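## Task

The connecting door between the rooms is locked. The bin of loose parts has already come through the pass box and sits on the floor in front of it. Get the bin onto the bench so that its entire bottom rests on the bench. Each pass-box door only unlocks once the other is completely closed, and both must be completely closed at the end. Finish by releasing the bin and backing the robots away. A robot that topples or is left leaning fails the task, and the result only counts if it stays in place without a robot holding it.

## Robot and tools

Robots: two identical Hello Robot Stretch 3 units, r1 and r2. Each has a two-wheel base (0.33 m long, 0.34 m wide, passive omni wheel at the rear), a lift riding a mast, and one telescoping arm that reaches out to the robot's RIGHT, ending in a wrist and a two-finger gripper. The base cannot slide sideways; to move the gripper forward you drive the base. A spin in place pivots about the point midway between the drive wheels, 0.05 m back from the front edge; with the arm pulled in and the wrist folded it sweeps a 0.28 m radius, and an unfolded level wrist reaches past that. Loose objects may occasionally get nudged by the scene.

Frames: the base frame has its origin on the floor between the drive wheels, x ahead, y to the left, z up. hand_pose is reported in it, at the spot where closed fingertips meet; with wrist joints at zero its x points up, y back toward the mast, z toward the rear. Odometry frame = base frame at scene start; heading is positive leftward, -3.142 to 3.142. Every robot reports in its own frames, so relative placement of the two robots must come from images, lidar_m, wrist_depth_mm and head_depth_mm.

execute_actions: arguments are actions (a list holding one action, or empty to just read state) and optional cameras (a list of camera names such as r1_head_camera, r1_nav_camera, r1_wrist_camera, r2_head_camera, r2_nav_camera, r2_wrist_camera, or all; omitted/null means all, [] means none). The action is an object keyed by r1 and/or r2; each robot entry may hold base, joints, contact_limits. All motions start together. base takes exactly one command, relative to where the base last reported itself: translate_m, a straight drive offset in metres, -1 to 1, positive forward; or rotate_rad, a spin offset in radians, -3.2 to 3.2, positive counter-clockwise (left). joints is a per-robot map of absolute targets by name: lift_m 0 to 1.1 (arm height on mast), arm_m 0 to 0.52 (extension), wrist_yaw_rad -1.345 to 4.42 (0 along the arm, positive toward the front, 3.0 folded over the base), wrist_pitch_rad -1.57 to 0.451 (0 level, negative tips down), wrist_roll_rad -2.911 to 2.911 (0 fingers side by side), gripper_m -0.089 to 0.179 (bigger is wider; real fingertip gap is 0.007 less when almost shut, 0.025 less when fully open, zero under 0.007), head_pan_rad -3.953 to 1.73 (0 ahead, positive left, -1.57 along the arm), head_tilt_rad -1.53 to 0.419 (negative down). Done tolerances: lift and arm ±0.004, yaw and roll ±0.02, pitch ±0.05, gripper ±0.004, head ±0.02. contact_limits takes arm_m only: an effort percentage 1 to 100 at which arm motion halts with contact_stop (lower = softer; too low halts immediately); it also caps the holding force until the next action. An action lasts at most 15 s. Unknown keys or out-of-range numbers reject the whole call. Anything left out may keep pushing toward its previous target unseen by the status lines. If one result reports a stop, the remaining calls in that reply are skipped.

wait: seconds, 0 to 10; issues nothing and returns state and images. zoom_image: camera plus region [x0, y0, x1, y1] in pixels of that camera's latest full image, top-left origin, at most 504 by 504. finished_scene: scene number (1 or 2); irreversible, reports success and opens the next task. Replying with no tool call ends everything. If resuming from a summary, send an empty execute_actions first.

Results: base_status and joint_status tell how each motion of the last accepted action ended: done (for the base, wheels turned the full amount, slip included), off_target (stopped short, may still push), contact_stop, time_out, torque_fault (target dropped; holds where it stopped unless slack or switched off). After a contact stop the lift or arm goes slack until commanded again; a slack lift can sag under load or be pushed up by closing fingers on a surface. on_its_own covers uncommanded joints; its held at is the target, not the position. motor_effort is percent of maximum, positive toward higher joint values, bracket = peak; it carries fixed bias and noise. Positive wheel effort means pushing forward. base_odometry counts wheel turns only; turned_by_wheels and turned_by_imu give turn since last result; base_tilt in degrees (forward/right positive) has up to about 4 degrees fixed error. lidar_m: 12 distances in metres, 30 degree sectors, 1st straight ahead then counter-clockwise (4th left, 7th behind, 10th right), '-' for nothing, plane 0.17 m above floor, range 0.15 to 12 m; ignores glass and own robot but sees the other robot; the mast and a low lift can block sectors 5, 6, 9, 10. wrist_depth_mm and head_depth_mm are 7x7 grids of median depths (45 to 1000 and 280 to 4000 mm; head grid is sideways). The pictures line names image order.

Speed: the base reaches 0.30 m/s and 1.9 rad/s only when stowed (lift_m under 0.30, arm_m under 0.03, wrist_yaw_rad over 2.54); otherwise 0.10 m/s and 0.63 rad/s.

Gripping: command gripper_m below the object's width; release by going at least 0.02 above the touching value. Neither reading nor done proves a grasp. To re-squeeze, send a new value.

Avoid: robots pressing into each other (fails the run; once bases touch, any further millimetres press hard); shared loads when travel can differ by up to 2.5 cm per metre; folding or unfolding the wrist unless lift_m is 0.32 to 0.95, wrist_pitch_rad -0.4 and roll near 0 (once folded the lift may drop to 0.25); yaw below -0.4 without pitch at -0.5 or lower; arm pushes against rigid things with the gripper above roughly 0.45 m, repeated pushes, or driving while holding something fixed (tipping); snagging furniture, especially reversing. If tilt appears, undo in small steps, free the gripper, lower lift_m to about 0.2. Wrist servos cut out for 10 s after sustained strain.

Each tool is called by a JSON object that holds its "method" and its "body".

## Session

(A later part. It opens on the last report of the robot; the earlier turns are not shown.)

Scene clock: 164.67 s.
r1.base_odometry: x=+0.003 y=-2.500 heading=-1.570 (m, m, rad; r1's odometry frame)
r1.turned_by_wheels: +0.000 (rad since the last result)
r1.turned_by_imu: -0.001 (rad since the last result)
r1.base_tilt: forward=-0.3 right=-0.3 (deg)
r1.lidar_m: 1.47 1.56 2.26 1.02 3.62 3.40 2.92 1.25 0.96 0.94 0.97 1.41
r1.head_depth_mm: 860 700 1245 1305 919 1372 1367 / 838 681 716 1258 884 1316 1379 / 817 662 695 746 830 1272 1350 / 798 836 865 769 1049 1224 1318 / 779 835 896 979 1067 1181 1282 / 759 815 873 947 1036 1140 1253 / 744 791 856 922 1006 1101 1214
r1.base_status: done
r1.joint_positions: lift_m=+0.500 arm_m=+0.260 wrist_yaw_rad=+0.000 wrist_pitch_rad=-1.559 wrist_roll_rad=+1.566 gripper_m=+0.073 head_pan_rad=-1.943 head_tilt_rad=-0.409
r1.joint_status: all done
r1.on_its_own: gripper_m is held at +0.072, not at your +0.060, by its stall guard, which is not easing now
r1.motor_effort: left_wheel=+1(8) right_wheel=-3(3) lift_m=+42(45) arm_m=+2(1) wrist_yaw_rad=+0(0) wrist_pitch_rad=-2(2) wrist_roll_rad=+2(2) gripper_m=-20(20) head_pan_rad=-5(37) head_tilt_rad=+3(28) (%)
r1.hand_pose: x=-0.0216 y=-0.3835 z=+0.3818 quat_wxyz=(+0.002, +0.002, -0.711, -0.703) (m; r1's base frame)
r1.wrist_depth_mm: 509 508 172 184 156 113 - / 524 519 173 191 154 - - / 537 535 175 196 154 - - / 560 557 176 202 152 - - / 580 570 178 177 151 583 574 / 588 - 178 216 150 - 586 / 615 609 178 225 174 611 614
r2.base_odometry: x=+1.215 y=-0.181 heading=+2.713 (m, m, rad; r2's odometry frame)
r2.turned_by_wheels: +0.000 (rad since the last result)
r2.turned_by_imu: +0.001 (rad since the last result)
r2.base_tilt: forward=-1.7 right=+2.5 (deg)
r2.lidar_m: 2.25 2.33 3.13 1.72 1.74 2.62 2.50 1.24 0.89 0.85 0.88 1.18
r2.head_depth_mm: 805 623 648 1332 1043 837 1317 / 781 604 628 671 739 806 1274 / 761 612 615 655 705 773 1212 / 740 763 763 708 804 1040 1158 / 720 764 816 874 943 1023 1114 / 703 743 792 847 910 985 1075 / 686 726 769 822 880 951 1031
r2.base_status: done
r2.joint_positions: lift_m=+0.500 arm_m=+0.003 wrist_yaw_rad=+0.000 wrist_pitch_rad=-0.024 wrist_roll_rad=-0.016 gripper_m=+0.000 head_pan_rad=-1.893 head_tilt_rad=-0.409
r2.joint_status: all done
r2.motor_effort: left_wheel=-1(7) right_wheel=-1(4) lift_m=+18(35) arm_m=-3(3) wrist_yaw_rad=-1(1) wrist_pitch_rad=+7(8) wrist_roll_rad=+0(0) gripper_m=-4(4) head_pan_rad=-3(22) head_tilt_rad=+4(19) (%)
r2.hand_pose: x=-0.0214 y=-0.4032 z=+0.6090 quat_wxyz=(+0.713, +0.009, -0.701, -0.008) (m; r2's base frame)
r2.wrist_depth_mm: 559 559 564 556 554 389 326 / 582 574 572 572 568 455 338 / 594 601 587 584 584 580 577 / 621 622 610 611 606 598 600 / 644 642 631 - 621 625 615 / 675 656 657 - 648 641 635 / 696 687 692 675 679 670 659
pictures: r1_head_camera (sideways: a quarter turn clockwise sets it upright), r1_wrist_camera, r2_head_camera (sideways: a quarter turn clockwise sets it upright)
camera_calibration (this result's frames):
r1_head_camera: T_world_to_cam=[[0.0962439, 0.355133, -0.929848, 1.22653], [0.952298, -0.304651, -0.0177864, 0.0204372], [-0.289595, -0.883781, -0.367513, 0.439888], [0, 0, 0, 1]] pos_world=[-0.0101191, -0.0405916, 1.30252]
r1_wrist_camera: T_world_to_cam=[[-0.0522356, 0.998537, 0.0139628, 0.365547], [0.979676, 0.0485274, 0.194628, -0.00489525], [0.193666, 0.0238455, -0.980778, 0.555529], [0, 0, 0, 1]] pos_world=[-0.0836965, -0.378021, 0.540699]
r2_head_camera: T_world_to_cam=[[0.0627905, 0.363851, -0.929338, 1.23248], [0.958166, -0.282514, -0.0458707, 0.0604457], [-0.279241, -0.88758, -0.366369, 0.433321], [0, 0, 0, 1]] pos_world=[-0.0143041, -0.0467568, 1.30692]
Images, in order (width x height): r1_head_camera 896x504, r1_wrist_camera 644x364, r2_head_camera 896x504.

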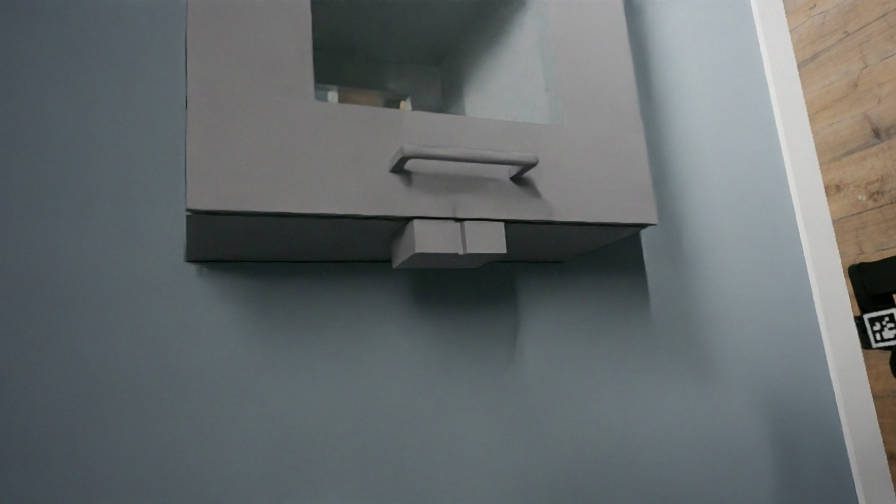

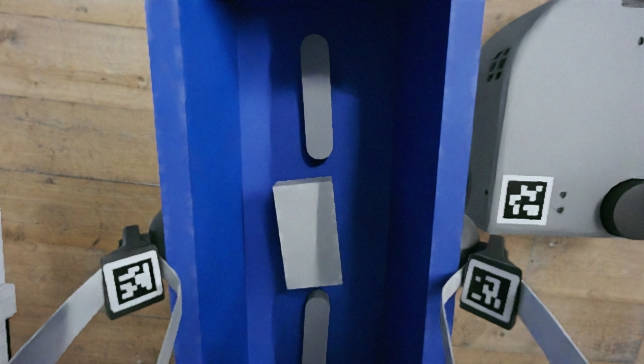

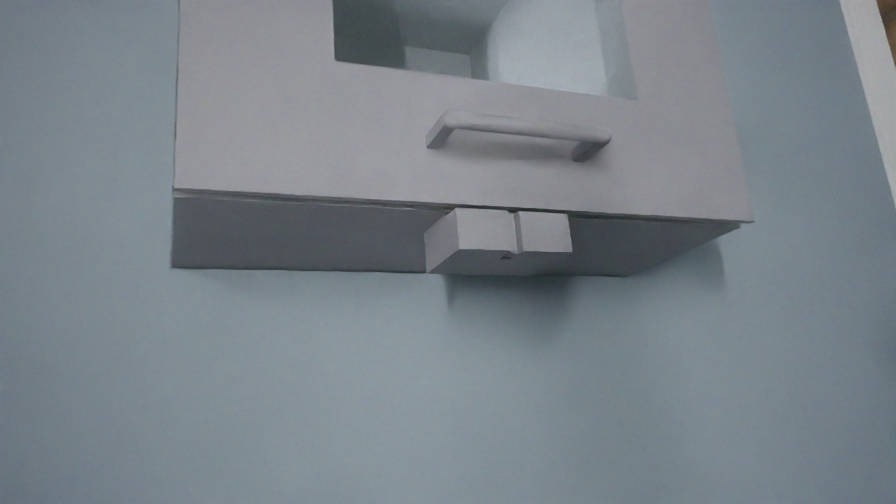

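{"method": "execute_actions", "body": {"actions": [{"r1":{"base":{"rotate_rad":1.925},"joints":{"lift_m":0.75,"arm_m":0.2,"head_pan_rad":-0.35,"head_tilt_rad":-0.6}}}], "cameras": ["r1_head_camera"]}}

{"method": "execute_actions", "body": {"actions": [{"r1":{"base":{"translate_m":0.64},"joints":{"lift_m":1.0,"head_tilt_rad":-0.8}}}], "cameras": ["r1_head_camera","r1_wrist_camera"]}}

Scene clock: 182.37 s.
r1.base_odometry: x=+0.003 y=-2.500 heading=+0.355 (m, m, rad; r1's odometry frame)
r1.turned_by_wheels: +1.925 (rad since the last result)
r1.turned_by_imu: +1.920 (rad since the last result)
r1.base_tilt: forward=-0.3 right=-0.3 (deg)
r1.lidar_m: 1.20 3.54 3.31 1.48 1.01 0.94 0.96 1.20 1.48 1.49 1.91 1.02
r1.head_depth_mm: 2793 3095 3340 2365 1809 1459 1221 / 2849 3148 3299 2377 1792 1455 1225 / 2887 3082 1433 1184 1682 1453 1218 / 2925 3067 1429 2098 1806 1464 1225 / 2928 3180 1434 2089 1812 1457 1218 / 2977 3286 1405 2192 1809 1458 1226 / 3063 3360 1437 1321 1654 1469 1222
r1.base_status: done
r1.joint_positions: lift_m=+0.750 arm_m=+0.200 wrist_yaw_rad=+0.000 wrist_pitch_rad=-1.557 wrist_roll_rad=+1.566 gripper_m=+0.073 head_pan_rad=-0.357 head_tilt_rad=-0.593
r1.joint_status: all done
r1.on_its_own: gripper_m is held at +0.072, not at your +0.060, by its stall guard, which is not easing now
r1.motor_effort: left_wheel=-2(10) right_wheel=+1(8) lift_m=+42(44) arm_m=-2(3) wrist_yaw_rad=+0(0) wrist_pitch_rad=-3(3) wrist_roll_rad=+2(2) gripper_m=-19(20) head_pan_rad=+5(57) head_tilt_rad=-3(16) (%)
r1.hand_pose: x=-0.0216 y=-0.3242 z=+0.6318 quat_wxyz=(+0.002, +0.002, -0.712, -0.703) (m; r1's base frame)
r1.wrist_depth_mm: 760 747 172 184 154 753 740 / 768 765 173 190 155 - 773 / 804 813 174 197 153 - 809 / 821 838 175 201 152 833 833 / 844 823 177 178 151 845 846 / 891 - 179 214 150 - 864 / 909 912 178 226 174 909 896
r2.base_odometry: x=+1.215 y=-0.181 heading=+2.713 (m, m, rad; r2's odometry frame)
r2.turned_by_wheels: +0.000 (rad since the last result)
r2.turned_by_imu: +0.000 (rad since the last result)
r2.base_tilt: forward=-1.7 right=+2.5 (deg)
r2.lidar_m: 2.26 2.33 3.14 1.72 1.73 2.63 2.50 1.24 0.89 0.85 0.88 1.19
r2.head_depth_mm: 801 624 650 1336 1039 840 1329 / 782 604 628 672 738 806 1267 / 758 612 616 657 705 772 1204 / 735 765 764 705 802 1037 1169 / 718 765 818 873 939 1020 1117 / 704 746 790 850 908 987 1071 / 682 725 768 823 883 948 1028
r2.base_status: not commanded
r2.joint_positions: lift_m=+0.500 arm_m=+0.003 wrist_yaw_rad=+0.000 wrist_pitch_rad=-0.024 wrist_roll_rad=-0.016 gripper_m=+0.000 head_pan_rad=-1.893 head_tilt_rad=-0.409
r2.joint_status: not commanded
r2.motor_effort: left_wheel=-1(1) right_wheel=-1(1) lift_m=+18(19) arm_m=-3(3) wrist_yaw_rad=+0(1) wrist_pitch_rad=+7(7) wrist_roll_rad=+0(0) gripper_m=-4(4) head_pan_rad=-3(3) head_tilt_rad=+4(4) (%)
r2.hand_pose: x=-0.0214 y=-0.4032 z=+0.6090 quat_wxyz=(+0.713, +0.009, -0.701, -0.008) (m; r2's base frame)
r2.wrist_depth_mm: 562 557 554 553 552 387 328 / 584 583 571 570 568 453 336 / 605 599 594 589 578 583 573 / 618 623 618 610 607 601 594 / 652 642 633 - 623 621 619 / 674 676 651 - 647 640 644 / 694 688 675 682 670 662 662
pictures: r1_head_camera (sideways: a quarter turn clockwise sets it upright)
camera_calibration (this result's frames):
r1_head_camera: T_world_to_cam=[[-0.510129, 0.148234, -0.847228, 1.12246], [0.288319, 0.957515, -0.0060711, 0.00923264], [0.810334, -0.247369, -0.531195, 0.646165], [0, 0, 0, 1]] pos_world=[0.0463254, -0.0153851, 1.29427]
Images, in order (width x height): r1_head_camera 896x504.

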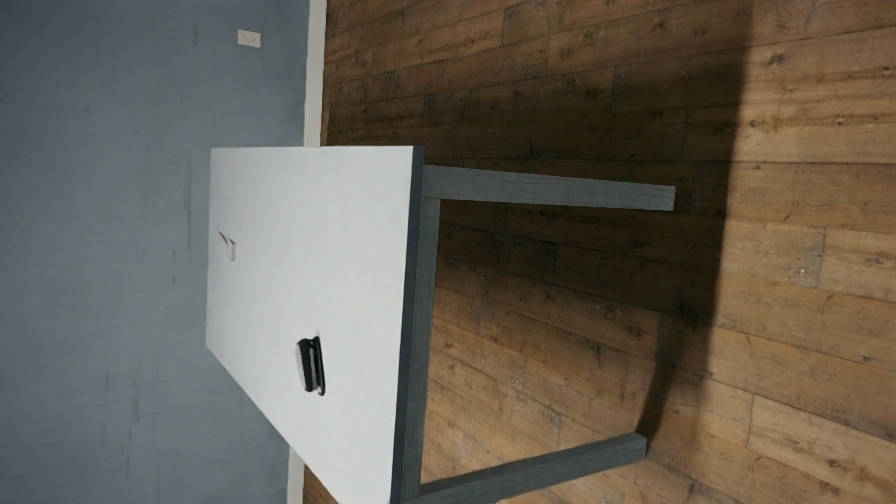

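Scene clock: 189.70 s.
r1.base_odometry: x=+0.603 y=-2.277 heading=+0.355 (m, m, rad; r1's odometry frame)
r1.turned_by_wheels: +0.000 (rad since the last result)
r1.turned_by_imu: -0.003 (rad since the last result)
r1.base_tilt: forward=-0.3 right=-0.3 (deg)
r1.lidar_m: 0.57 0.56 3.04 2.42 1.63 1.52 1.55 1.87 1.74 1.76 0.49 0.66
r1.head_depth_mm: 2314 1279 937 742 647 920 1111 / 2377 1279 943 742 649 1265 1129 / 2389 1282 948 746 667 1297 1128 / 2385 1297 950 748 667 1309 1137 / 2424 1298 952 751 712 1299 1130 / 2529 2819 954 750 1420 1275 1130 / 2567 2907 2181 755 791 1233 1138
r1.base_status: done
r1.joint_positions: lift_m=+1.000 arm_m=+0.200 wrist_yaw_rad=+0.000 wrist_pitch_rad=-1.557 wrist_roll_rad=+1.566 gripper_m=+0.073 head_pan_rad=-0.357 head_tilt_rad=-0.790
r1.joint_status: all done
r1.on_its_own: gripper_m is held at +0.072, not at your +0.060, by its stall guard, which is not easing now
r1.motor_effort: left_wheel=-3(4) right_wheel=+0(9) lift_m=+42(44) arm_m=-2(2) wrist_yaw_rad=+0(0) wrist_pitch_rad=-3(3) wrist_roll_rad=+2(2) gripper_m=-20(20) head_pan_rad=+4(4) head_tilt_rad=-4(16) (%)
r1.hand_pose: x=-0.0216 y=-0.3242 z=+0.8818 quat_wxyz=(+0.002, +0.002, -0.712, -0.703) (m; r1's base frame)
r1.wrist_depth_mm: - 981 172 185 155 991 991 / - - 173 189 154 - - / - - 174 198 153 - - / - - 176 201 152 - - / - - 177 178 152 - - / - - 178 215 150 - - / - - 180 224 172 - -
r2.base_odometry: x=+1.215 y=-0.181 heading=+2.713 (m, m, rad; r2's odometry frame)
r2.turned_by_wheels: +0.000 (rad since the last result)
r2.turned_by_imu: +0.000 (rad since the last result)
r2.base_tilt: forward=-1.6 right=+2.5 (deg)
r2.lidar_m: 2.25 2.33 3.14 1.73 1.73 2.62 2.51 1.25 0.89 0.85 0.88 1.18
r2.head_depth_mm: 805 623 650 1335 1034 842 1329 / 778 605 627 670 736 806 1280 / 757 613 616 656 706 772 1219 / 739 764 763 707 802 1032 1160 / 716 764 819 878 940 1017 1115 / 700 742 791 850 908 982 1073 / 682 725 769 823 880 950 1033
r2.base_status: not commanded
r2.joint_positions: lift_m=+0.500 arm_m=+0.003 wrist_yaw_rad=+0.000 wrist_pitch_rad=-0.024 wrist_roll_rad=-0.016 gripper_m=+0.000 head_pan_rad=-1.893 head_tilt_rad=-0.409
r2.joint_status: not commanded
r2.motor_effort: left_wheel=-1(1) right_wheel=-1(1) lift_m=+19(19) arm_m=-3(2) wrist_yaw_rad=+0(1) wrist_pitch_rad=+8(7) wrist_roll_rad=+1(0) gripper_m=-4(4) head_pan_rad=-3(3) head_tilt_rad=+4(4) (%)
r2.hand_pose: x=-0.0214 y=-0.4032 z=+0.6090 quat_wxyz=(+0.713, +0.009, -0.701, -0.008) (m; r2's base frame)
r2.wrist_depth_mm: 559 560 556 557 554 387 327 / 579 573 571 569 566 458 335 / 601 590 597 591 578 581 583 / 616 620 614 610 608 601 606 / 643 644 633 - 628 621 613 / 670 667 656 - 642 650 638 / 694 692 683 667 679 669 667
pictures: r1_head_camera (sideways: a quarter turn clockwise sets it upright), r1_wrist_camera
camera_calibration (this result's frames):
r1_head_camera: T_world_to_cam=[[-0.656131, 0.202646, -0.726929, 0.966528], [0.288294, 0.957518, 0.00671054, -0.00740742], [0.697408, -0.205166, -0.686679, 0.849121], [0, 0, 0, 1]] pos_world=[0.0441208, -0.0145587, 1.28572]
r1_wrist_camera: T_world_to_cam=[[-0.0521923, 0.998557, 0.0126727, 0.30051], [0.979678, 0.0487364, 0.194566, -0.104958], [0.193668, 0.02257, -0.980808, 1.04409], [0, 0, 0, 1]] pos_world=[-0.0836963, -0.318526, 1.04066]
Images, in order (width x height): r1_head_camera 896x504, r1_wrist_camera 644x364.

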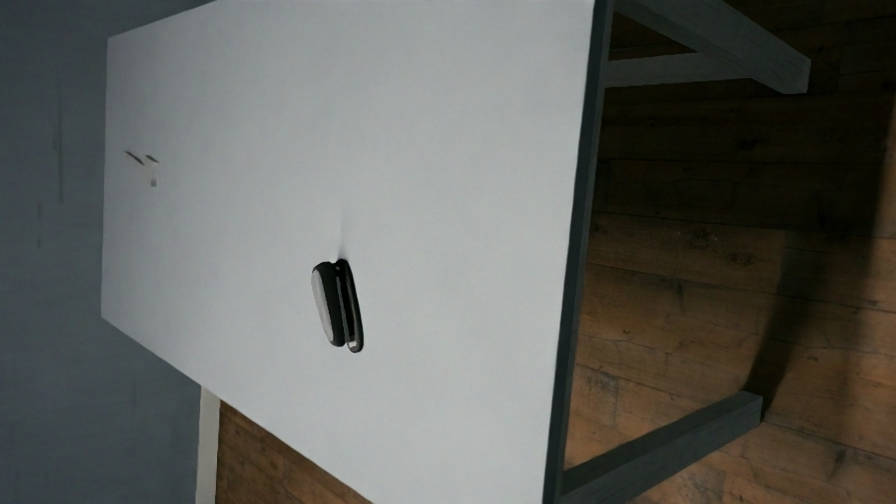

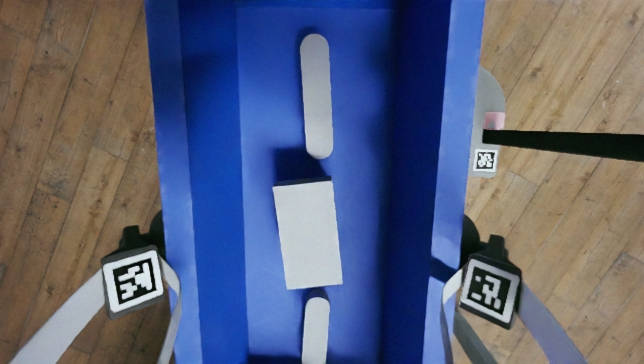

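{"method": "execute_actions", "body": {"actions": [{"r1":{"base":{"rotate_rad":1.145},"joints":{"arm_m":0.42,"head_pan_rad":-1.45,"head_tilt_rad":-0.8}}}], "cameras": ["r1_head_camera","r1_wrist_camera","r1_nav_camera"]}}

Scene clock: 198.83 s.
r1.base_odometry: x=+0.603 y=-2.277 heading=+1.500 (m, m, rad; r1's odometry frame)
r1.turned_by_wheels: +1.145 (rad since the last result)
r1.turned_by_imu: +1.141 (rad since the last result)
r1.base_tilt: forward=-0.2 right=-0.3 (deg)
r1.lidar_m: 3.04 2.17 1.58 1.52 1.58 1.81 1.74 1.80 0.49 0.91 0.56 3.18
r1.head_depth_mm: - 1273 941 597 648 1137 1107 / 2314 1416 671 651 646 1294 1135 / 2381 1290 945 621 667 1294 1129 / 2394 1296 877 684 710 1298 1133 / 2541 1294 950 752 1428 1301 1130 / 2590 2898 955 752 1411 1225 1135 / 2619 2938 2384 753 832 1269 1134
r1.base_status: done
r1.joint_positions: lift_m=+1.000 arm_m=+0.420 wrist_yaw_rad=+0.000 wrist_pitch_rad=-1.556 wrist_roll_rad=+1.566 gripper_m=+0.073 head_pan_rad=-1.443 head_tilt_rad=-0.790
r1.joint_status: all done
r1.on_its_own: gripper_m is held at +0.072, not at your +0.060, by its stall guard, which is not easing now
r1.motor_effort: left_wheel=-2(10) right_wheel=+1(8) lift_m=+42(42) arm_m=+2(6) wrist_yaw_rad=+0(0) wrist_pitch_rad=-3(3) wrist_roll_rad=+2(2) gripper_m=-19(21) head_pan_rad=-4(59) head_tilt_rad=-4(3) (%)
r1.hand_pose: x=-0.0215 y=-0.5441 z=+0.8818 quat_wxyz=(+0.002, +0.001, -0.712, -0.702) (m; r1's base frame)
r1.wrist_depth_mm: 258 258 172 185 156 968 - / 265 265 173 190 155 265 984 / 276 275 175 196 154 196 - / 283 277 177 202 152 - - / 291 288 177 178 151 - - / 301 - 178 215 150 - - / 311 311 179 223 174 - -
r2.base_odometry: x=+1.215 y=-0.181 heading=+2.713 (m, m, rad; r2's odometry frame)
r2.turned_by_wheels: +0.000 (rad since the last result)
r2.turned_by_imu: +0.000 (rad since the last result)
r2.base_tilt: forward=-1.7 right=+2.5 (deg)
r2.lidar_m: 2.25 2.33 3.14 1.72 1.74 2.62 2.50 1.24 0.89 0.85 0.88 1.19
r2.head_depth_mm: 804 623 649 1339 1045 838 1324 / 779 604 629 670 744 804 1264 / 757 614 616 656 705 775 1217 / 737 766 763 708 802 1047 1163 / 718 765 816 872 941 1018 1116 / 703 745 791 846 911 984 1071 / 682 724 769 822 881 950 1028
r2.base_status: not commanded
r2.joint_positions: lift_m=+0.500 arm_m=+0.003 wrist_yaw_rad=+0.000 wrist_pitch_rad=-0.024 wrist_roll_rad=-0.016 gripper_m=+0.000 head_pan_rad=-1.893 head_tilt_rad=-0.409
r2.joint_status: not commanded
r2.motor_effort: left_wheel=-1(1) right_wheel=-1(1) lift_m=+19(19) arm_m=-3(3) wrist_yaw_rad=-1(1) wrist_pitch_rad=+7(7) wrist_roll_rad=+0(0) gripper_m=-4(4) head_pan_rad=-3(3) head_tilt_rad=+4(5) (%)
r2.hand_pose: x=-0.0214 y=-0.4032 z=+0.6090 quat_wxyz=(+0.713, +0.009, -0.701, -0.008) (m; r2's base frame)
r2.wrist_depth_mm: 563 560 559 554 550 384 329 / 583 580 575 569 563 450 337 / 605 600 593 589 585 586 583 / 616 619 613 609 611 600 596 / 647 646 634 - 639 623 614 / 666 660 652 - 648 653 636 / 692 692 678 673 678 666 663
pictures: r1_head_camera (sideways: a quarter turn clockwise sets it upright), r1_nav_camera (sideways: a quarter turn counterclockwise sets it upright), r1_wrist_camera
camera_calibration (this result's frames):
r1_head_camera: T_world_to_cam=[[-0.126483, 0.675175, -0.726733, 0.963042], [0.981544, 0.191119, 0.00672899, -0.0116603], [0.143436, -0.71247, -0.686887, 0.85277], [0, 0, 0, 1]] pos_world=[0.0109356, -0.04042, 1.28571]
r1_nav_camera: T_world_to_cam=[[0.111862, -0.726039, 0.678494, -0.851002], [-0.991056, -0.131511, 0.0226665, 0.0316601], [0.0727728, -0.674961, -0.734256, 0.916335], [0, 0, 0, 1]] pos_world=[0.0598873, 0.00479329, 1.24951]
r1_wrist_camera: T_world_to_cam=[[-0.051341, 0.998615, 0.0115175, 0.521105], [0.979718, 0.048126, 0.194516, -0.0945349], [0.193692, 0.0212705, -0.980832, 1.04834], [0, 0, 0, 1]] pos_world=[-0.0836833, -0.538132, 1.04063]
Images, in order (width x height): r1_head_camera 896x504, r1_nav_camera 672x504, r1_wrist_camera 644x364.

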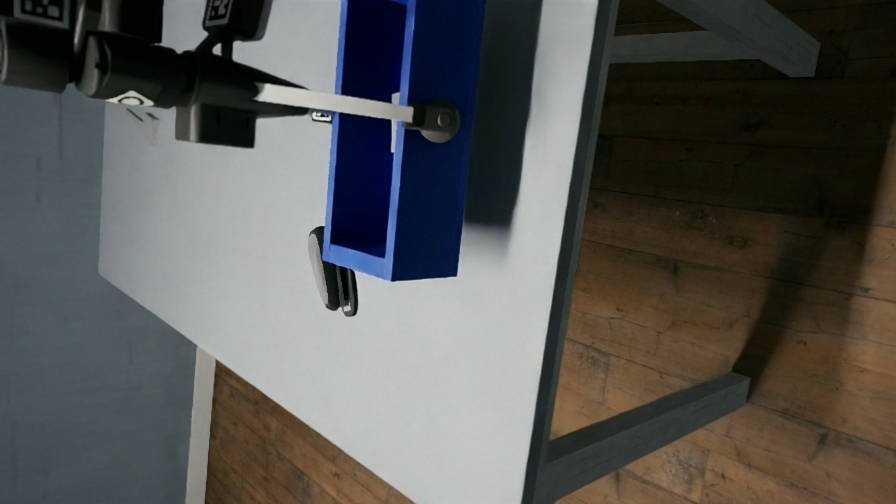

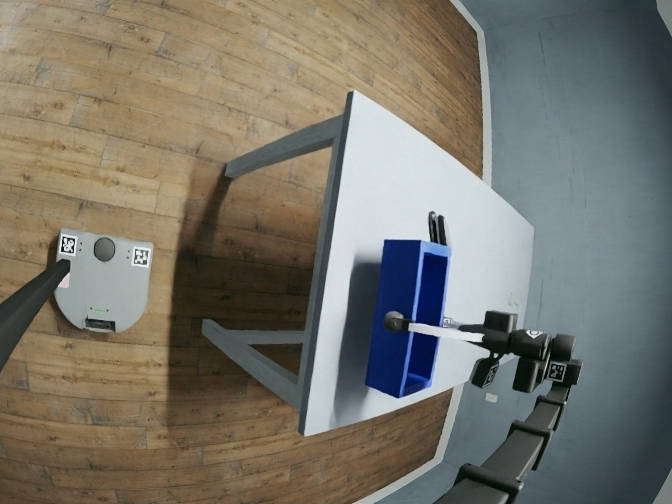

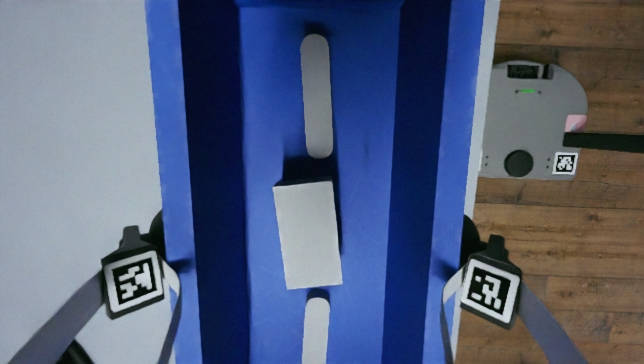

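{"method": "execute_actions", "body": {"actions": [{"r1":{"joints":{"lift_m":0.935}}}], "cameras": ["r1_head_camera"]}}

Scene clock: 214.37 s.
r1.base_odometry: x=+0.603 y=-2.277 heading=+1.500 (m, m, rad; r1's odometry frame)
r1.turned_by_wheels: +0.000 (rad since the last result)
r1.turned_by_imu: +0.000 (rad since the last result)
r1.base_tilt: forward=-0.3 right=-0.3 (deg)
r1.lidar_m: 3.04 2.16 1.58 1.53 1.58 1.80 1.74 1.80 0.49 0.91 0.57 3.17
r1.head_depth_mm: 2297 - 889 672 645 1129 1106 / 2357 1354 876 684 647 1288 1127 / 2389 1287 944 673 666 1293 1136 / 2376 1294 898 682 710 1302 1137 / 2548 1298 951 751 1424 1298 1131 / 2618 2924 948 748 1423 1223 1137 / 2631 2872 2352 753 831 1279 1141
r1.base_status: not commanded
r1.joint_positions: lift_m=+0.935 arm_m=+0.420 wrist_yaw_rad=+0.000 wrist_pitch_rad=-1.556 wrist_roll_rad=+1.566 gripper_m=+0.073 head_pan_rad=-1.443 head_tilt_rad=-0.790
r1.joint_status: all done
r1.on_its_own: gripper_m is held at +0.072, not at your +0.060, by its stall guard, which is not easing now
r1.motor_effort: left_wheel=-2(2) right_wheel=+1(1) lift_m=+31(39) arm_m=+1(2) wrist_yaw_rad=+0(0) wrist_pitch_rad=-3(3) wrist_roll_rad=+2(2) gripper_m=-21(20) head_pan_rad=-4(5) head_tilt_rad=-4(4) (%)
r1.hand_pose: x=-0.0215 y=-0.5441 z=+0.8172 quat_wxyz=(+0.002, +0.001, -0.712, -0.702) (m; r1's base frame)
r1.wrist_depth_mm: 198 196 172 187 156 195 927 / 204 203 173 192 154 202 939 / 211 209 174 196 152 207 971 / 216 213 175 201 152 216 - / 223 220 177 177 151 - - / 230 - 177 214 150 - - / 236 238 179 224 173 239 -
r2.base_odometry: x=+1.215 y=-0.181 heading=+2.713 (m, m, rad; r2's odometry frame)
r2.turned_by_wheels: +0.000 (rad since the last result)
r2.turned_by_imu: +0.000 (rad since the last result)
r2.base_tilt: forward=-1.7 right=+2.5 (deg)
r2.lidar_m: 2.25 2.33 3.14 1.72 1.74 2.62 2.51 1.24 0.89 0.85 0.88 1.19
r2.head_depth_mm: 800 624 650 1340 1047 838 1333 / 780 601 627 673 742 805 1270 / 760 614 617 657 707 774 1211 / 738 765 765 705 800 1035 1162 / 718 766 814 875 939 1023 1107 / 702 745 795 846 910 985 1066 / 683 725 772 822 879 951 1033
r2.base_status: not commanded
r2.joint_positions: lift_m=+0.500 arm_m=+0.003 wrist_yaw_rad=+0.000 wrist_pitch_rad=-0.024 wrist_roll_rad=-0.016 gripper_m=+0.000 head_pan_rad=-1.893 head_tilt_rad=-0.409
r2.joint_status: not commanded
r2.motor_effort: left_wheel=-1(1) right_wheel=-1(1) lift_m=+19(19) arm_m=-3(3) wrist_yaw_rad=-1(1) wrist_pitch_rad=+7(7) wrist_roll_rad=+1(0) gripper_m=-4(4) head_pan_rad=-3(3) head_tilt_rad=+4(3) (%)
r2.hand_pose: x=-0.0214 y=-0.4032 z=+0.6090 quat_wxyz=(+0.713, +0.009, -0.701, -0.008) (m; r2's base frame)
r2.wrist_depth_mm: 561 564 553 556 552 388 328 / 580 582 574 571 572 455 337 / 599 601 596 590 582 584 576 / 634 620 616 612 604 604 593 / 648 634 637 - 623 624 615 / 662 656 656 - 643 641 641 / 687 693 678 675 672 673 671
pictures: r1_head_camera (sideways: a quarter turn clockwise sets it upright)
camera_calibration (this result's frames):
r1_head_camera: T_world_to_cam=[[-0.126483, 0.675175, -0.726733, 0.963042], [0.981544, 0.191119, 0.006729, -0.0116603], [0.143436, -0.71247, -0.686887, 0.85277], [0, 0, 0, 1]] pos_world=[0.0109356, -0.04042, 1.28571]
Images, in order (width x height): r1_head_camera 896x504.

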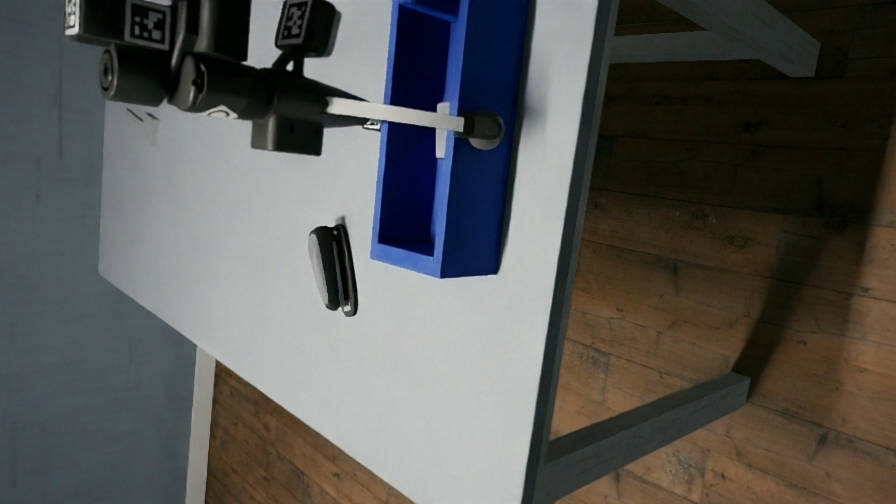

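{"method": "execute_actions", "body": {"actions": [{"r1":{"joints":{"lift_m":0.930}}}], "cameras": []}}

{"method": "execute_actions", "body": {"actions": [{"r1":{"joints":{"gripper_m":0.179}}}], "cameras": []}}

{"method": "execute_actions", "body": {"actions": [{"r1":{"joints":{"lift_m":1.01}}}], "cameras": []}}

{"method": "execute_actions", "body": {"actions": [{"r1":{"joints":{"arm_m":0.05,"head_pan_rad":-1.65}}}], "cameras": ["r1_head_camera","r1_nav_camera"]}}

Scene clock: 222.73 s.
r1.base_odometry: x=+0.603 y=-2.277 heading=+1.500 (m, m, rad; r1's odometry frame)
r1.turned_by_wheels: +0.000 (rad since the last result)
r1.turned_by_imu: +0.000 (rad since the last result)
r1.base_tilt: forward=-0.3 right=-0.3 (deg)
r1.lidar_m: 3.04 2.17 1.58 1.52 1.58 1.80 1.74 1.80 0.49 0.91 0.57 3.16
r1.head_depth_mm: 2300 - 890 674 645 1134 1110 / 2353 1356 874 685 649 1291 1136 / 2388 1290 944 672 665 1292 1132 / 2432 1298 897 682 710 1298 1131 / 2515 1302 950 752 1423 1298 1134 / 2595 2933 953 750 1419 1221 1138 / 2638 2979 2368 751 828 1284 1136
r1.base_status: not commanded
r1.joint_positions: lift_m=+0.932 arm_m=+0.420 wrist_yaw_rad=+0.000 wrist_pitch_rad=-1.563 wrist_roll_rad=+1.566 gripper_m=+0.073 head_pan_rad=-1.443 head_tilt_rad=-0.790
r1.joint_status: lift_m contact_stop (moved -0.003 of -0.005)
r1.on_its_own: gripper_m is held at +0.072, not at your +0.060, by its stall guard, which is not easing now; lift_m is slack since a contact_stop, until your next command for it
r1.motor_effort: left_wheel=-3(3) right_wheel=+3(3) lift_m=+31(31) arm_m=+1(2) wrist_yaw_rad=+0(1) wrist_pitch_rad=-1(3) wrist_roll_rad=+2(2) gripper_m=-21(22) head_pan_rad=-5(4) head_tilt_rad=-4(4) (%)
r1.hand_pose: x=-0.0215 y=-0.5425 z=+0.8147 quat_wxyz=(+0.002, +0.001, -0.710, -0.705) (m; r1's base frame)
r1.wrist_depth_mm: 197 194 175 187 151 196 925 / 203 200 177 192 150 201 975 / 207 207 178 196 149 207 977 / 213 214 180 200 147 213 - / 221 218 180 177 147 - - / 226 - 181 213 170 - - / 235 235 183 222 169 239 -
r2.base_odometry: x=+1.215 y=-0.181 heading=+2.713 (m, m, rad; r2's odometry frame)
r2.turned_by_wheels: +0.000 (rad since the last result)
r2.turned_by_imu: +0.000 (rad since the last result)
r2.base_tilt: forward=-1.6 right=+2.6 (deg)
r2.lidar_m: 2.26 2.33 3.15 1.73 1.74 2.62 2.50 1.24 0.89 0.85 0.88 1.18
r2.head_depth_mm: 806 623 646 1345 1043 841 1319 / 780 603 627 672 739 805 1269 / 758 613 617 659 706 772 1209 / 740 762 764 707 801 1040 1159 / 718 761 819 871 940 1020 1105 / 703 743 794 845 914 979 1074 / 684 724 768 824 880 952 1026
r2.base_status: not commanded
r2.joint_positions: lift_m=+0.500 arm_m=+0.003 wrist_yaw_rad=+0.000 wrist_pitch_rad=-0.024 wrist_roll_rad=-0.016 gripper_m=+0.000 head_pan_rad=-1.893 head_tilt_rad=-0.409
r2.joint_status: not commanded
r2.motor_effort: left_wheel=-1(1) right_wheel=-1(1) lift_m=+18(19) arm_m=-3(3) wrist_yaw_rad=-1(1) wrist_pitch_rad=+7(8) wrist_roll_rad=+0(1) gripper_m=-4(4) head_pan_rad=-3(3) head_tilt_rad=+4(4) (%)
r2.hand_pose: x=-0.0214 y=-0.4032 z=+0.6090 quat_wxyz=(+0.713, +0.009, -0.701, -0.008) (m; r2's base frame)
r2.wrist_depth_mm: 561 560 555 552 549 387 328 / 588 576 579 572 575 458 341 / 602 594 593 591 584 584 584 / 623 625 612 609 607 605 599 / 636 643 635 - 629 621 615 / 665 667 662 - 653 652 639 / 691 695 682 676 679 665 664
pictures: none
No camera images: the call's "cameras" was empty. Leave "cameras" out to get every camera's image.

not run: a stop came earlier in this reply.

not run: a stop came earlier in this reply.

not run: a stop came earlier in this reply.

{"method": "execute_actions", "body": {"actions": [{"r1":{"joints":{"gripper_m":0.179,"lift_m":0.933}}}], "cameras": []}}

{"method": "execute_actions", "body": {"actions": [{"r1":{"joints":{"lift_m":1.01}}}], "cameras": []}}

{"method": "execute_actions", "body": {"actions": [{"r1":{"joints":{"arm_m":0.05,"head_pan_rad":-1.65}}}], "cameras": ["r1_head_camera","r1_nav_camera","r2_head_camera"]}}

Scene clock: 231.37 s.
r1.base_odometry: x=+0.603 y=-2.277 heading=+1.500 (m, m, rad; r1's odometry frame)
r1.turned_by_wheels: +0.000 (rad since the last result)
r1.turned_by_imu: +0.000 (rad since the last result)
r1.base_tilt: forward=-0.3 right=-0.3 (deg)
r1.lidar_m: 3.04 2.17 1.59 1.53 1.59 1.81 1.74 1.81 0.49 0.91 0.57 3.17
r1.head_depth_mm: 2299 - 892 673 646 1131 1112 / 2360 1363 874 683 648 1294 1132 / 2413 1278 945 672 664 1297 1131 / 2395 1287 902 685 708 1299 1134 / 2554 1292 953 750 1430 1297 1133 / 2613 2894 956 753 1428 1216 1137 / 2652 2953 2370 754 832 1282 1137
r1.base_status: not commanded
r1.joint_positions: lift_m=+0.933 arm_m=+0.420 wrist_yaw_rad=+0.000 wrist_pitch_rad=-1.559 wrist_roll_rad=+1.566 gripper_m=+0.179 head_pan_rad=-1.443 head_tilt_rad=-0.790
r1.joint_status: all done
r1.motor_effort: left_wheel=-3(3) right_wheel=+2(3) lift_m=+34(35) arm_m=+1(1) wrist_yaw_rad=+0(1) wrist_pitch_rad=-2(2) wrist_roll_rad=+2(2) gripper_m=+0(86) head_pan_rad=-4(5) head_tilt_rad=-4(4) (%)
r1.hand_pose: x=-0.0215 y=-0.5434 z=+0.8151 quat_wxyz=(+0.002, +0.001, -0.711, -0.703) (m; r1's base frame)
r1.wrist_depth_mm: 196 196 174 187 153 194 942 / 203 200 175 192 152 202 960 / 207 206 176 195 151 206 947 / 214 212 178 200 151 211 - / 220 219 178 177 149 221 - / - 226 179 214 148 228 - / 236 236 180 222 171 - -
r2.base_odometry: x=+1.215 y=-0.181 heading=+2.713 (m, m, rad; r2's odometry frame)
r2.turned_by_wheels: +0.000 (rad since the last result)
r2.turned_by_imu: +0.000 (rad since the last result)
r2.base_tilt: forward=-1.7 right=+2.5 (deg)
r2.lidar_m: 2.26 2.32 3.14 1.72 1.74 2.62 2.50 1.24 0.89 0.85 0.88 1.18
r2.head_depth_mm: 804 621 650 1332 1042 837 1332 / 782 603 627 668 742 807 1265 / 759 612 615 658 707 771 1210 / 735 763 767 707 803 1037 1157 / 720 763 816 876 940 1020 1107 / 703 745 791 855 909 987 1070 / 685 727 770 827 883 951 1032
r2.base_status: not commanded
r2.joint_positions: lift_m=+0.500 arm_m=+0.003 wrist_yaw_rad=+0.000 wrist_pitch_rad=-0.024 wrist_roll_rad=-0.016 gripper_m=+0.000 head_pan_rad=-1.893 head_tilt_rad=-0.409
r2.joint_status: not commanded
r2.motor_effort: left_wheel=-1(1) right_wheel=-1(1) lift_m=+18(18) arm_m=-3(3) wrist_yaw_rad=-1(1) wrist_pitch_rad=+7(7) wrist_roll_rad=+0(1) gripper_m=-3(4) head_pan_rad=-3(3) head_tilt_rad=+4(4) (%)
r2.hand_pose: x=-0.0214 y=-0.4032 z=+0.6090 quat_wxyz=(+0.713, +0.009, -0.701, -0.008) (m; r2's base frame)
r2.wrist_depth_mm: 560 556 562 552 551 389 325 / 579 575 571 575 566 451 336 / 600 593 602 587 585 573 580 / 624 612 618 609 601 598 594 / 643 631 640 - 631 618 619 / 667 664 658 - 646 642 645 / 692 690 688 673 674 664 656
pictures: none
No camera images: the call's "cameras" was empty. Leave "cameras" out to get every camera's image.

Scene clock: 232.90 s.
r1.base_odometry: x=+0.603 y=-2.277 heading=+1.500 (m, m, rad; r1's odometry frame)
r1.turned_by_wheels: +0.000 (rad since the last result)
r1.turned_by_imu: +0.000 (rad since the last result)
r1.base_tilt: forward=-0.2 right=-0.4 (deg)
r1.lidar_m: 3.04 2.17 1.58 1.52 1.58 1.80 1.74 1.80 0.49 0.91 0.57 3.17
r1.head_depth_mm: - 1343 940 673 646 1135 1105 / 2349 - 906 657 648 1295 1133 / 2380 1288 943 671 667 1293 1131 / 2407 1289 902 683 708 1304 1132 / 2513 1299 950 750 1420 1299 1134 / 2583 2921 950 751 1425 1226 1134 / 2649 2966 2355 751 830 1276 1142
r1.base_status: not commanded
r1.joint_positions: lift_m=+1.010 arm_m=+0.420 wrist_yaw_rad=+0.000 wrist_pitch_rad=-1.559 wrist_roll_rad=+1.566 gripper_m=+0.179 head_pan_rad=-1.443 head_tilt_rad=-0.790
r1.joint_status: all done
r1.motor_effort: left_wheel=-2(3) right_wheel=+2(2) lift_m=+37(39) arm_m=+1(0) wrist_yaw_rad=+1(0) wrist_pitch_rad=-2(2) wrist_roll_rad=+2(2) gripper_m=+0(1) head_pan_rad=-5(5) head_tilt_rad=-4(4) (%)
r1.hand_pose: x=-0.0215 y=-0.5434 z=+0.8920 quat_wxyz=(+0.002, +0.001, -0.711, -0.703) (m; r1's base frame)
r1.wrist_depth_mm: 271 271 203 213 217 985 - / 280 279 268 267 266 278 - / 284 285 277 277 280 - - / 295 296 283 279 289 - - / 301 304 290 289 299 - - / - 310 303 298 307 - - / 320 322 304 298 318 - -
r2.base_odometry: x=+1.215 y=-0.181 heading=+2.713 (m, m, rad; r2's odometry frame)
r2.turned_by_wheels: +0.000 (rad since the last result)
r2.turned_by_imu: +0.000 (rad since the last result)
r2.base_tilt: forward=-1.7 right=+2.5 (deg)
r2.lidar_m: 2.25 2.33 3.13 1.72 1.74 2.62 2.50 1.24 0.89 0.85 0.88 1.18
r2.head_depth_mm: 805 622 647 1330 1044 841 1323 / 781 604 626 673 740 805 1266 / 756 612 618 656 706 773 1208 / 740 761 764 708 802 1040 1156 / 720 765 817 871 941 1018 1109 / 700 746 792 850 911 982 1071 / 687 724 771 822 882 948 1031
r2.base_status: not commanded
r2.joint_positions: lift_m=+0.500 arm_m=+0.003 wrist_yaw_rad=+0.000 wrist_pitch_rad=-0.024 wrist_roll_rad=-0.016 gripper_m=+0.000 head_pan_rad=-1.893 head_tilt_rad=-0.409
r2.joint_status: not commanded
r2.motor_effort: left_wheel=-1(1) right_wheel=-1(1) lift_m=+18(18) arm_m=-3(3) wrist_yaw_rad=-1(1) wrist_pitch_rad=+7(8) wrist_roll_rad=+1(0) gripper_m=-4(3) head_pan_rad=-3(3) head_tilt_rad=+4(4) (%)
r2.hand_pose: x=-0.0214 y=-0.4032 z=+0.6090 quat_wxyz=(+0.713, +0.009, -0.701, -0.008) (m; r2's base frame)
r2.wrist_depth_mm: 560 562 559 549 550 386 327 / 579 579 575 573 565 458 337 / 604 601 597 591 584 578 580 / 621 622 616 606 606 598 597 / 632 640 632 - 627 629 617 / 664 663 663 - 639 638 637 / 699 684 681 676 673 670 666
pictures: none
No camera images: the call's "cameras" was empty. Leave "cameras" out to get every camera's image.

Scene clock: 236.83 s.
r1.base_odometry: x=+0.603 y=-2.277 heading=+1.500 (m, m, rad; r1's odometry frame)
r1.turned_by_wheels: +0.000 (rad since the last result)
r1.turned_by_imu: +0.000 (rad since the last result)
r1.base_tilt: forward=-0.3 right=-0.3 (deg)
r1.lidar_m: 3.05 2.17 1.58 1.53 1.59 1.80 1.74 1.81 0.49 0.91 0.57 3.17
r1.head_depth_mm: 2413 - - - - 1242 1130 / 2457 2633 - - - 1148 1132 / 2405 1438 - - - - 1145 / 2411 1332 944 681 - 1267 1125 / 2415 1296 950 675 669 1298 1136 / 2394 1298 954 728 670 1303 1139 / 2434 2624 959 752 671 1088 1137
r1.base_status: not commanded
r1.joint_positions: lift_m=+1.010 arm_m=+0.050 wrist_yaw_rad=+0.000 wrist_pitch_rad=-1.559 wrist_roll_rad=+1.566 gripper_m=+0.179 head_pan_rad=-1.643 head_tilt_rad=-0.790
r1.joint_status: all done
r1.motor_effort: left_wheel=-2(3) right_wheel=+2(2) lift_m=+37(37) arm_m=-2(1) wrist_yaw_rad=+0(0) wrist_pitch_rad=-2(2) wrist_roll_rad=+2(2) gripper_m=+0(2) head_pan_rad=-5(29) head_tilt_rad=-4(4) (%)
r1.hand_pose: x=-0.0215 y=-0.1737 z=+0.8920 quat_wxyz=(+0.002, +0.001, -0.711, -0.703) (m; r1's base frame)
r1.wrist_depth_mm: 282 577 974 - - 996 - / 284 - - - - - - / 288 - - - - - - / 297 - - - - - - / 306 - - - - - - / - - - - - - - / 328 - - - - - -
r2.base_odometry: x=+1.215 y=-0.181 heading=+2.713 (m, m, rad; r2's odometry frame)
r2.turned_by_wheels: +0.000 (rad since the last result)
r2.turned_by_imu: +0.000 (rad since the last result)
r2.base_tilt: forward=-1.7 right=+2.5 (deg)
r2.lidar_m: 2.25 2.33 3.15 1.72 1.74 2.63 2.50 1.24 0.89 0.85 0.88 1.18
r2.head_depth_mm: 802 622 649 1335 1047 841 1323 / 780 604 627 672 738 800 1269 / 759 612 616 656 705 777 1215 / 740 763 767 706 801 1037 1160 / 718 763 813 876 943 1023 1108 / 702 743 790 844 909 988 1069 / 682 725 774 822 881 950 1028
r2.base_status: not commanded
r2.joint_positions: lift_m=+0.500 arm_m=+0.003 wrist_yaw_rad=+0.000 wrist_pitch_rad=-0.024 wrist_roll_rad=-0.016 gripper_m=+0.000 head_pan_rad=-1.893 head_tilt_rad=-0.409
r2.joint_status: not commanded
r2.motor_effort: left_wheel=-1(1) right_wheel=-1(1) lift_m=+19(19) arm_m=-3(3) wrist_yaw_rad=-1(1) wrist_pitch_rad=+7(7) wrist_roll_rad=+0(0) gripper_m=-3(4) head_pan_rad=-3(3) head_tilt_rad=+5(4) (%)
r2.hand_pose: x=-0.0214 y=-0.4032 z=+0.6090 quat_wxyz=(+0.713, +0.009, -0.701, -0.008) (m; r2's base frame)
r2.wrist_depth_mm: 561 561 557 554 552 386 329 / 586 578 577 573 573 454 337 / 596 597 592 592 584 581 579 / 621 618 611 610 605 599 599 / 643 639 629 - 618 624 615 / 670 664 654 - 648 643 643 / 688 686 686 676 674 672 666
pictures: r1_head_camera (sideways: a quarter turn clockwise sets it upright), r1_nav_camera (sideways: a quarter turn counterclockwise sets it upright), r2_head_camera (sideways: a quarter turn clockwise sets it upright)
camera_calibration (this result's frames):
r1_head_camera: T_world_to_cam=[[0.010062, 0.686847, -0.726733, 0.962208], [0.999949, -0.00752899, 0.00672905, -0.0117726], [-0.000849742, -0.726763, -0.686887, 0.853651], [0, 0, 0, 1]] pos_world=[0.00281567, -0.0405755, 1.28571]
r1_nav_camera: T_world_to_cam=[[-0.0344887, -0.733796, 0.678493, -0.850109], [-0.997439, 0.0678383, 0.0226665, 0.031699], [-0.0626604, -0.675974, -0.734257, 0.917162], [0, 0, 0, 1]] pos_world=[0.0597684, -0.00597926, 1.24951]
r2_head_camera: T_world_to_cam=[[0.0627905, 0.363851, -0.929338, 1.23248], [0.958166, -0.282514, -0.0458707, 0.0604457], [-0.279241, -0.88758, -0.366369, 0.433321], [0, 0, 0, 1]] pos_world=[-0.0143041, -0.0467568, 1.30692]
Images, in order (width x height): r1_head_camera 896x504, r1_nav_camera 672x504, r2_head_camera 896x504.

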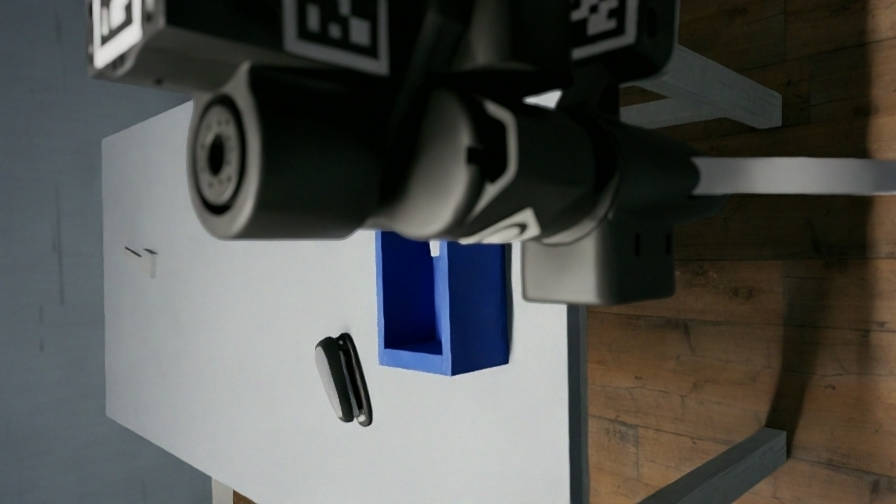

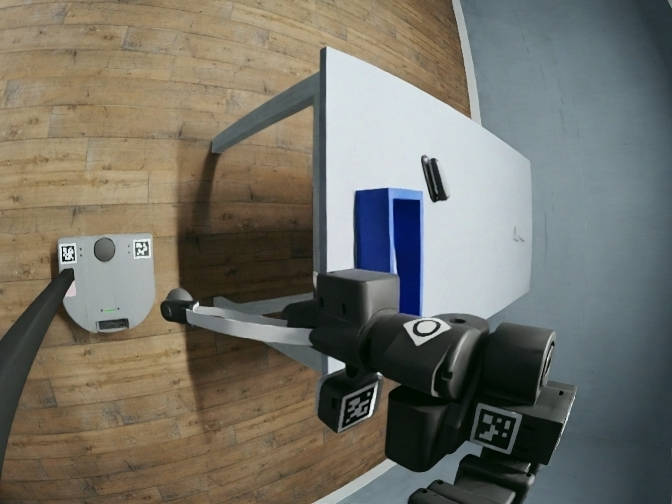

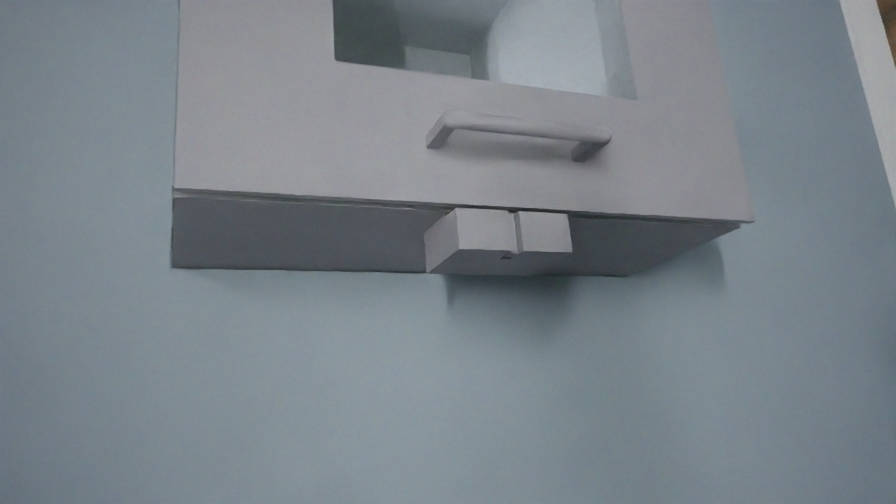

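{"method": "execute_actions", "body": {"actions": [{"r1":{"base":{"rotate_rad":1.5},"joints":{"head_pan_rad":0.0,"head_tilt_rad":-0.2}},"r2":{"base":{"translate_m":0.2}}}], "cameras": ["r1_head_camera"]}}

Scene clock: 245.60 s.
r1.base_odometry: x=+0.603 y=-2.277 heading=+3.000 (m, m, rad; r1's odometry frame)
r1.turned_by_wheels: +1.500 (rad since the last result)
r1.turned_by_imu: +1.495 (rad since the last result)
r1.base_tilt: forward=-0.3 right=-0.3 (deg)
r1.lidar_m: 1.53 1.56 1.84 1.74 1.77 0.49 0.72 0.56 0.58 3.04 2.35 1.62
r1.head_depth_mm: 1348 1401 1428 1287 1326 1669 1652 / 1354 1404 1423 1849 1342 1663 1646 / 1345 1399 1427 3664 1344 1681 1647 / 1338 1405 1425 1276 1325 1662 1652 / 1338 1400 1459 1494 1579 1644 1644 / 1338 1400 1446 1511 1571 1649 1617 / 1337 1388 1452 1497 1568 1638 1624
r1.base_status: done
r1.joint_positions: lift_m=+1.010 arm_m=+0.050 wrist_yaw_rad=+0.000 wrist_pitch_rad=-1.559 wrist_roll_rad=+1.566 gripper_m=+0.179 head_pan_rad=-0.007 head_tilt_rad=-0.211
r1.joint_status: all done
r1.motor_effort: left_wheel=-2(9) right_wheel=+2(7) lift_m=+37(37) arm_m=-2(2) wrist_yaw_rad=+0(0) wrist_pitch_rad=-2(2) wrist_roll_rad=+2(2) gripper_m=+0(0) head_pan_rad=+4(58) head_tilt_rad=+3(25) (%)
r1.hand_pose: x=-0.0215 y=-0.1737 z=+0.8920 quat_wxyz=(+0.002, +0.001, -0.711, -0.703) (m; r1's base frame)
r1.wrist_depth_mm: 993 - - - 980 982 - / - - - - - - - / - - - - - - - / - - - - - - - / - - - - - - - / - - - - - - - / - - - - - - -
r2.base_odometry: x=+1.033 y=-0.098 heading=+2.713 (m, m, rad; r2's odometry frame)
r2.turned_by_wheels: +0.000 (rad since the last result)
r2.turned_by_imu: +0.001 (rad since the last result)
r2.base_tilt: forward=-1.7 right=+2.5 (deg)
r2.lidar_m: 2.05 2.12 2.86 2.37 1.33 2.83 2.70 1.23 0.89 0.85 0.87 1.18
r2.head_depth_mm: 797 752 718 713 772 838 1316 / 777 814 858 889 922 1138 1259 / 753 805 862 927 1003 1091 1209 / 734 782 836 896 971 1052 1146 / 716 759 808 871 938 1017 1106 / 695 741 789 843 905 980 1066 / 681 720 767 817 875 949 1026
r2.base_status: done
r2.joint_positions: lift_m=+0.500 arm_m=+0.003 wrist_yaw_rad=+0.000 wrist_pitch_rad=-0.024 wrist_roll_rad=-0.016 gripper_m=+0.000 head_pan_rad=-1.893 head_tilt_rad=-0.409
r2.joint_status: not commanded
r2.motor_effort: left_wheel=-1(6) right_wheel=-1(3) lift_m=+19(19) arm_m=-3(3) wrist_yaw_rad=-1(1) wrist_pitch_rad=+8(7) wrist_roll_rad=+0(1) gripper_m=-3(4) head_pan_rad=-3(3) head_tilt_rad=+4(5) (%)
r2.hand_pose: x=-0.0214 y=-0.4032 z=+0.6090 quat_wxyz=(+0.713, +0.009, -0.701, -0.008) (m; r2's base frame)
r2.wrist_depth_mm: 555 557 559 549 546 544 502 / 573 571 567 561 567 560 522 / 600 596 581 584 577 583 577 / 612 606 608 607 596 608 598 / 638 636 631 - 620 616 611 / 664 655 648 - 639 629 631 / 689 687 679 673 671 662 658
pictures: r1_head_camera (sideways: a quarter turn clockwise sets it upright)
camera_calibration (this result's frames):
r1_head_camera: T_world_to_cam=[[-0.176458, -0.0382044, -0.983567, 1.29838], [-0.0506538, 0.998275, -0.0296881, 0.042056], [0.983004, 0.0445827, -0.178088, 0.185585], [0, 0, 0, 1]] pos_world=[0.0488082, -0.000653688, 1.31134]
Images, in order (width x height): r1_head_camera 896x504.

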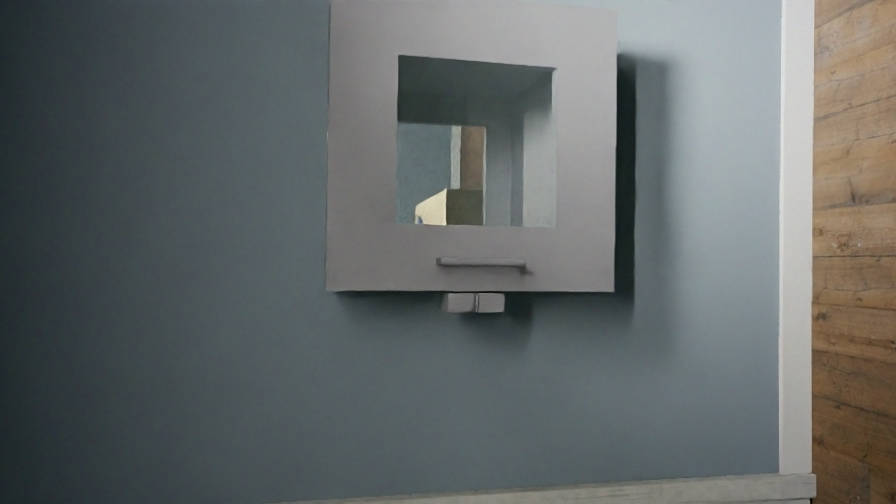

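{"method": "finished_scene", "body": {"scene": 1}}

The scene is finished: the task was done.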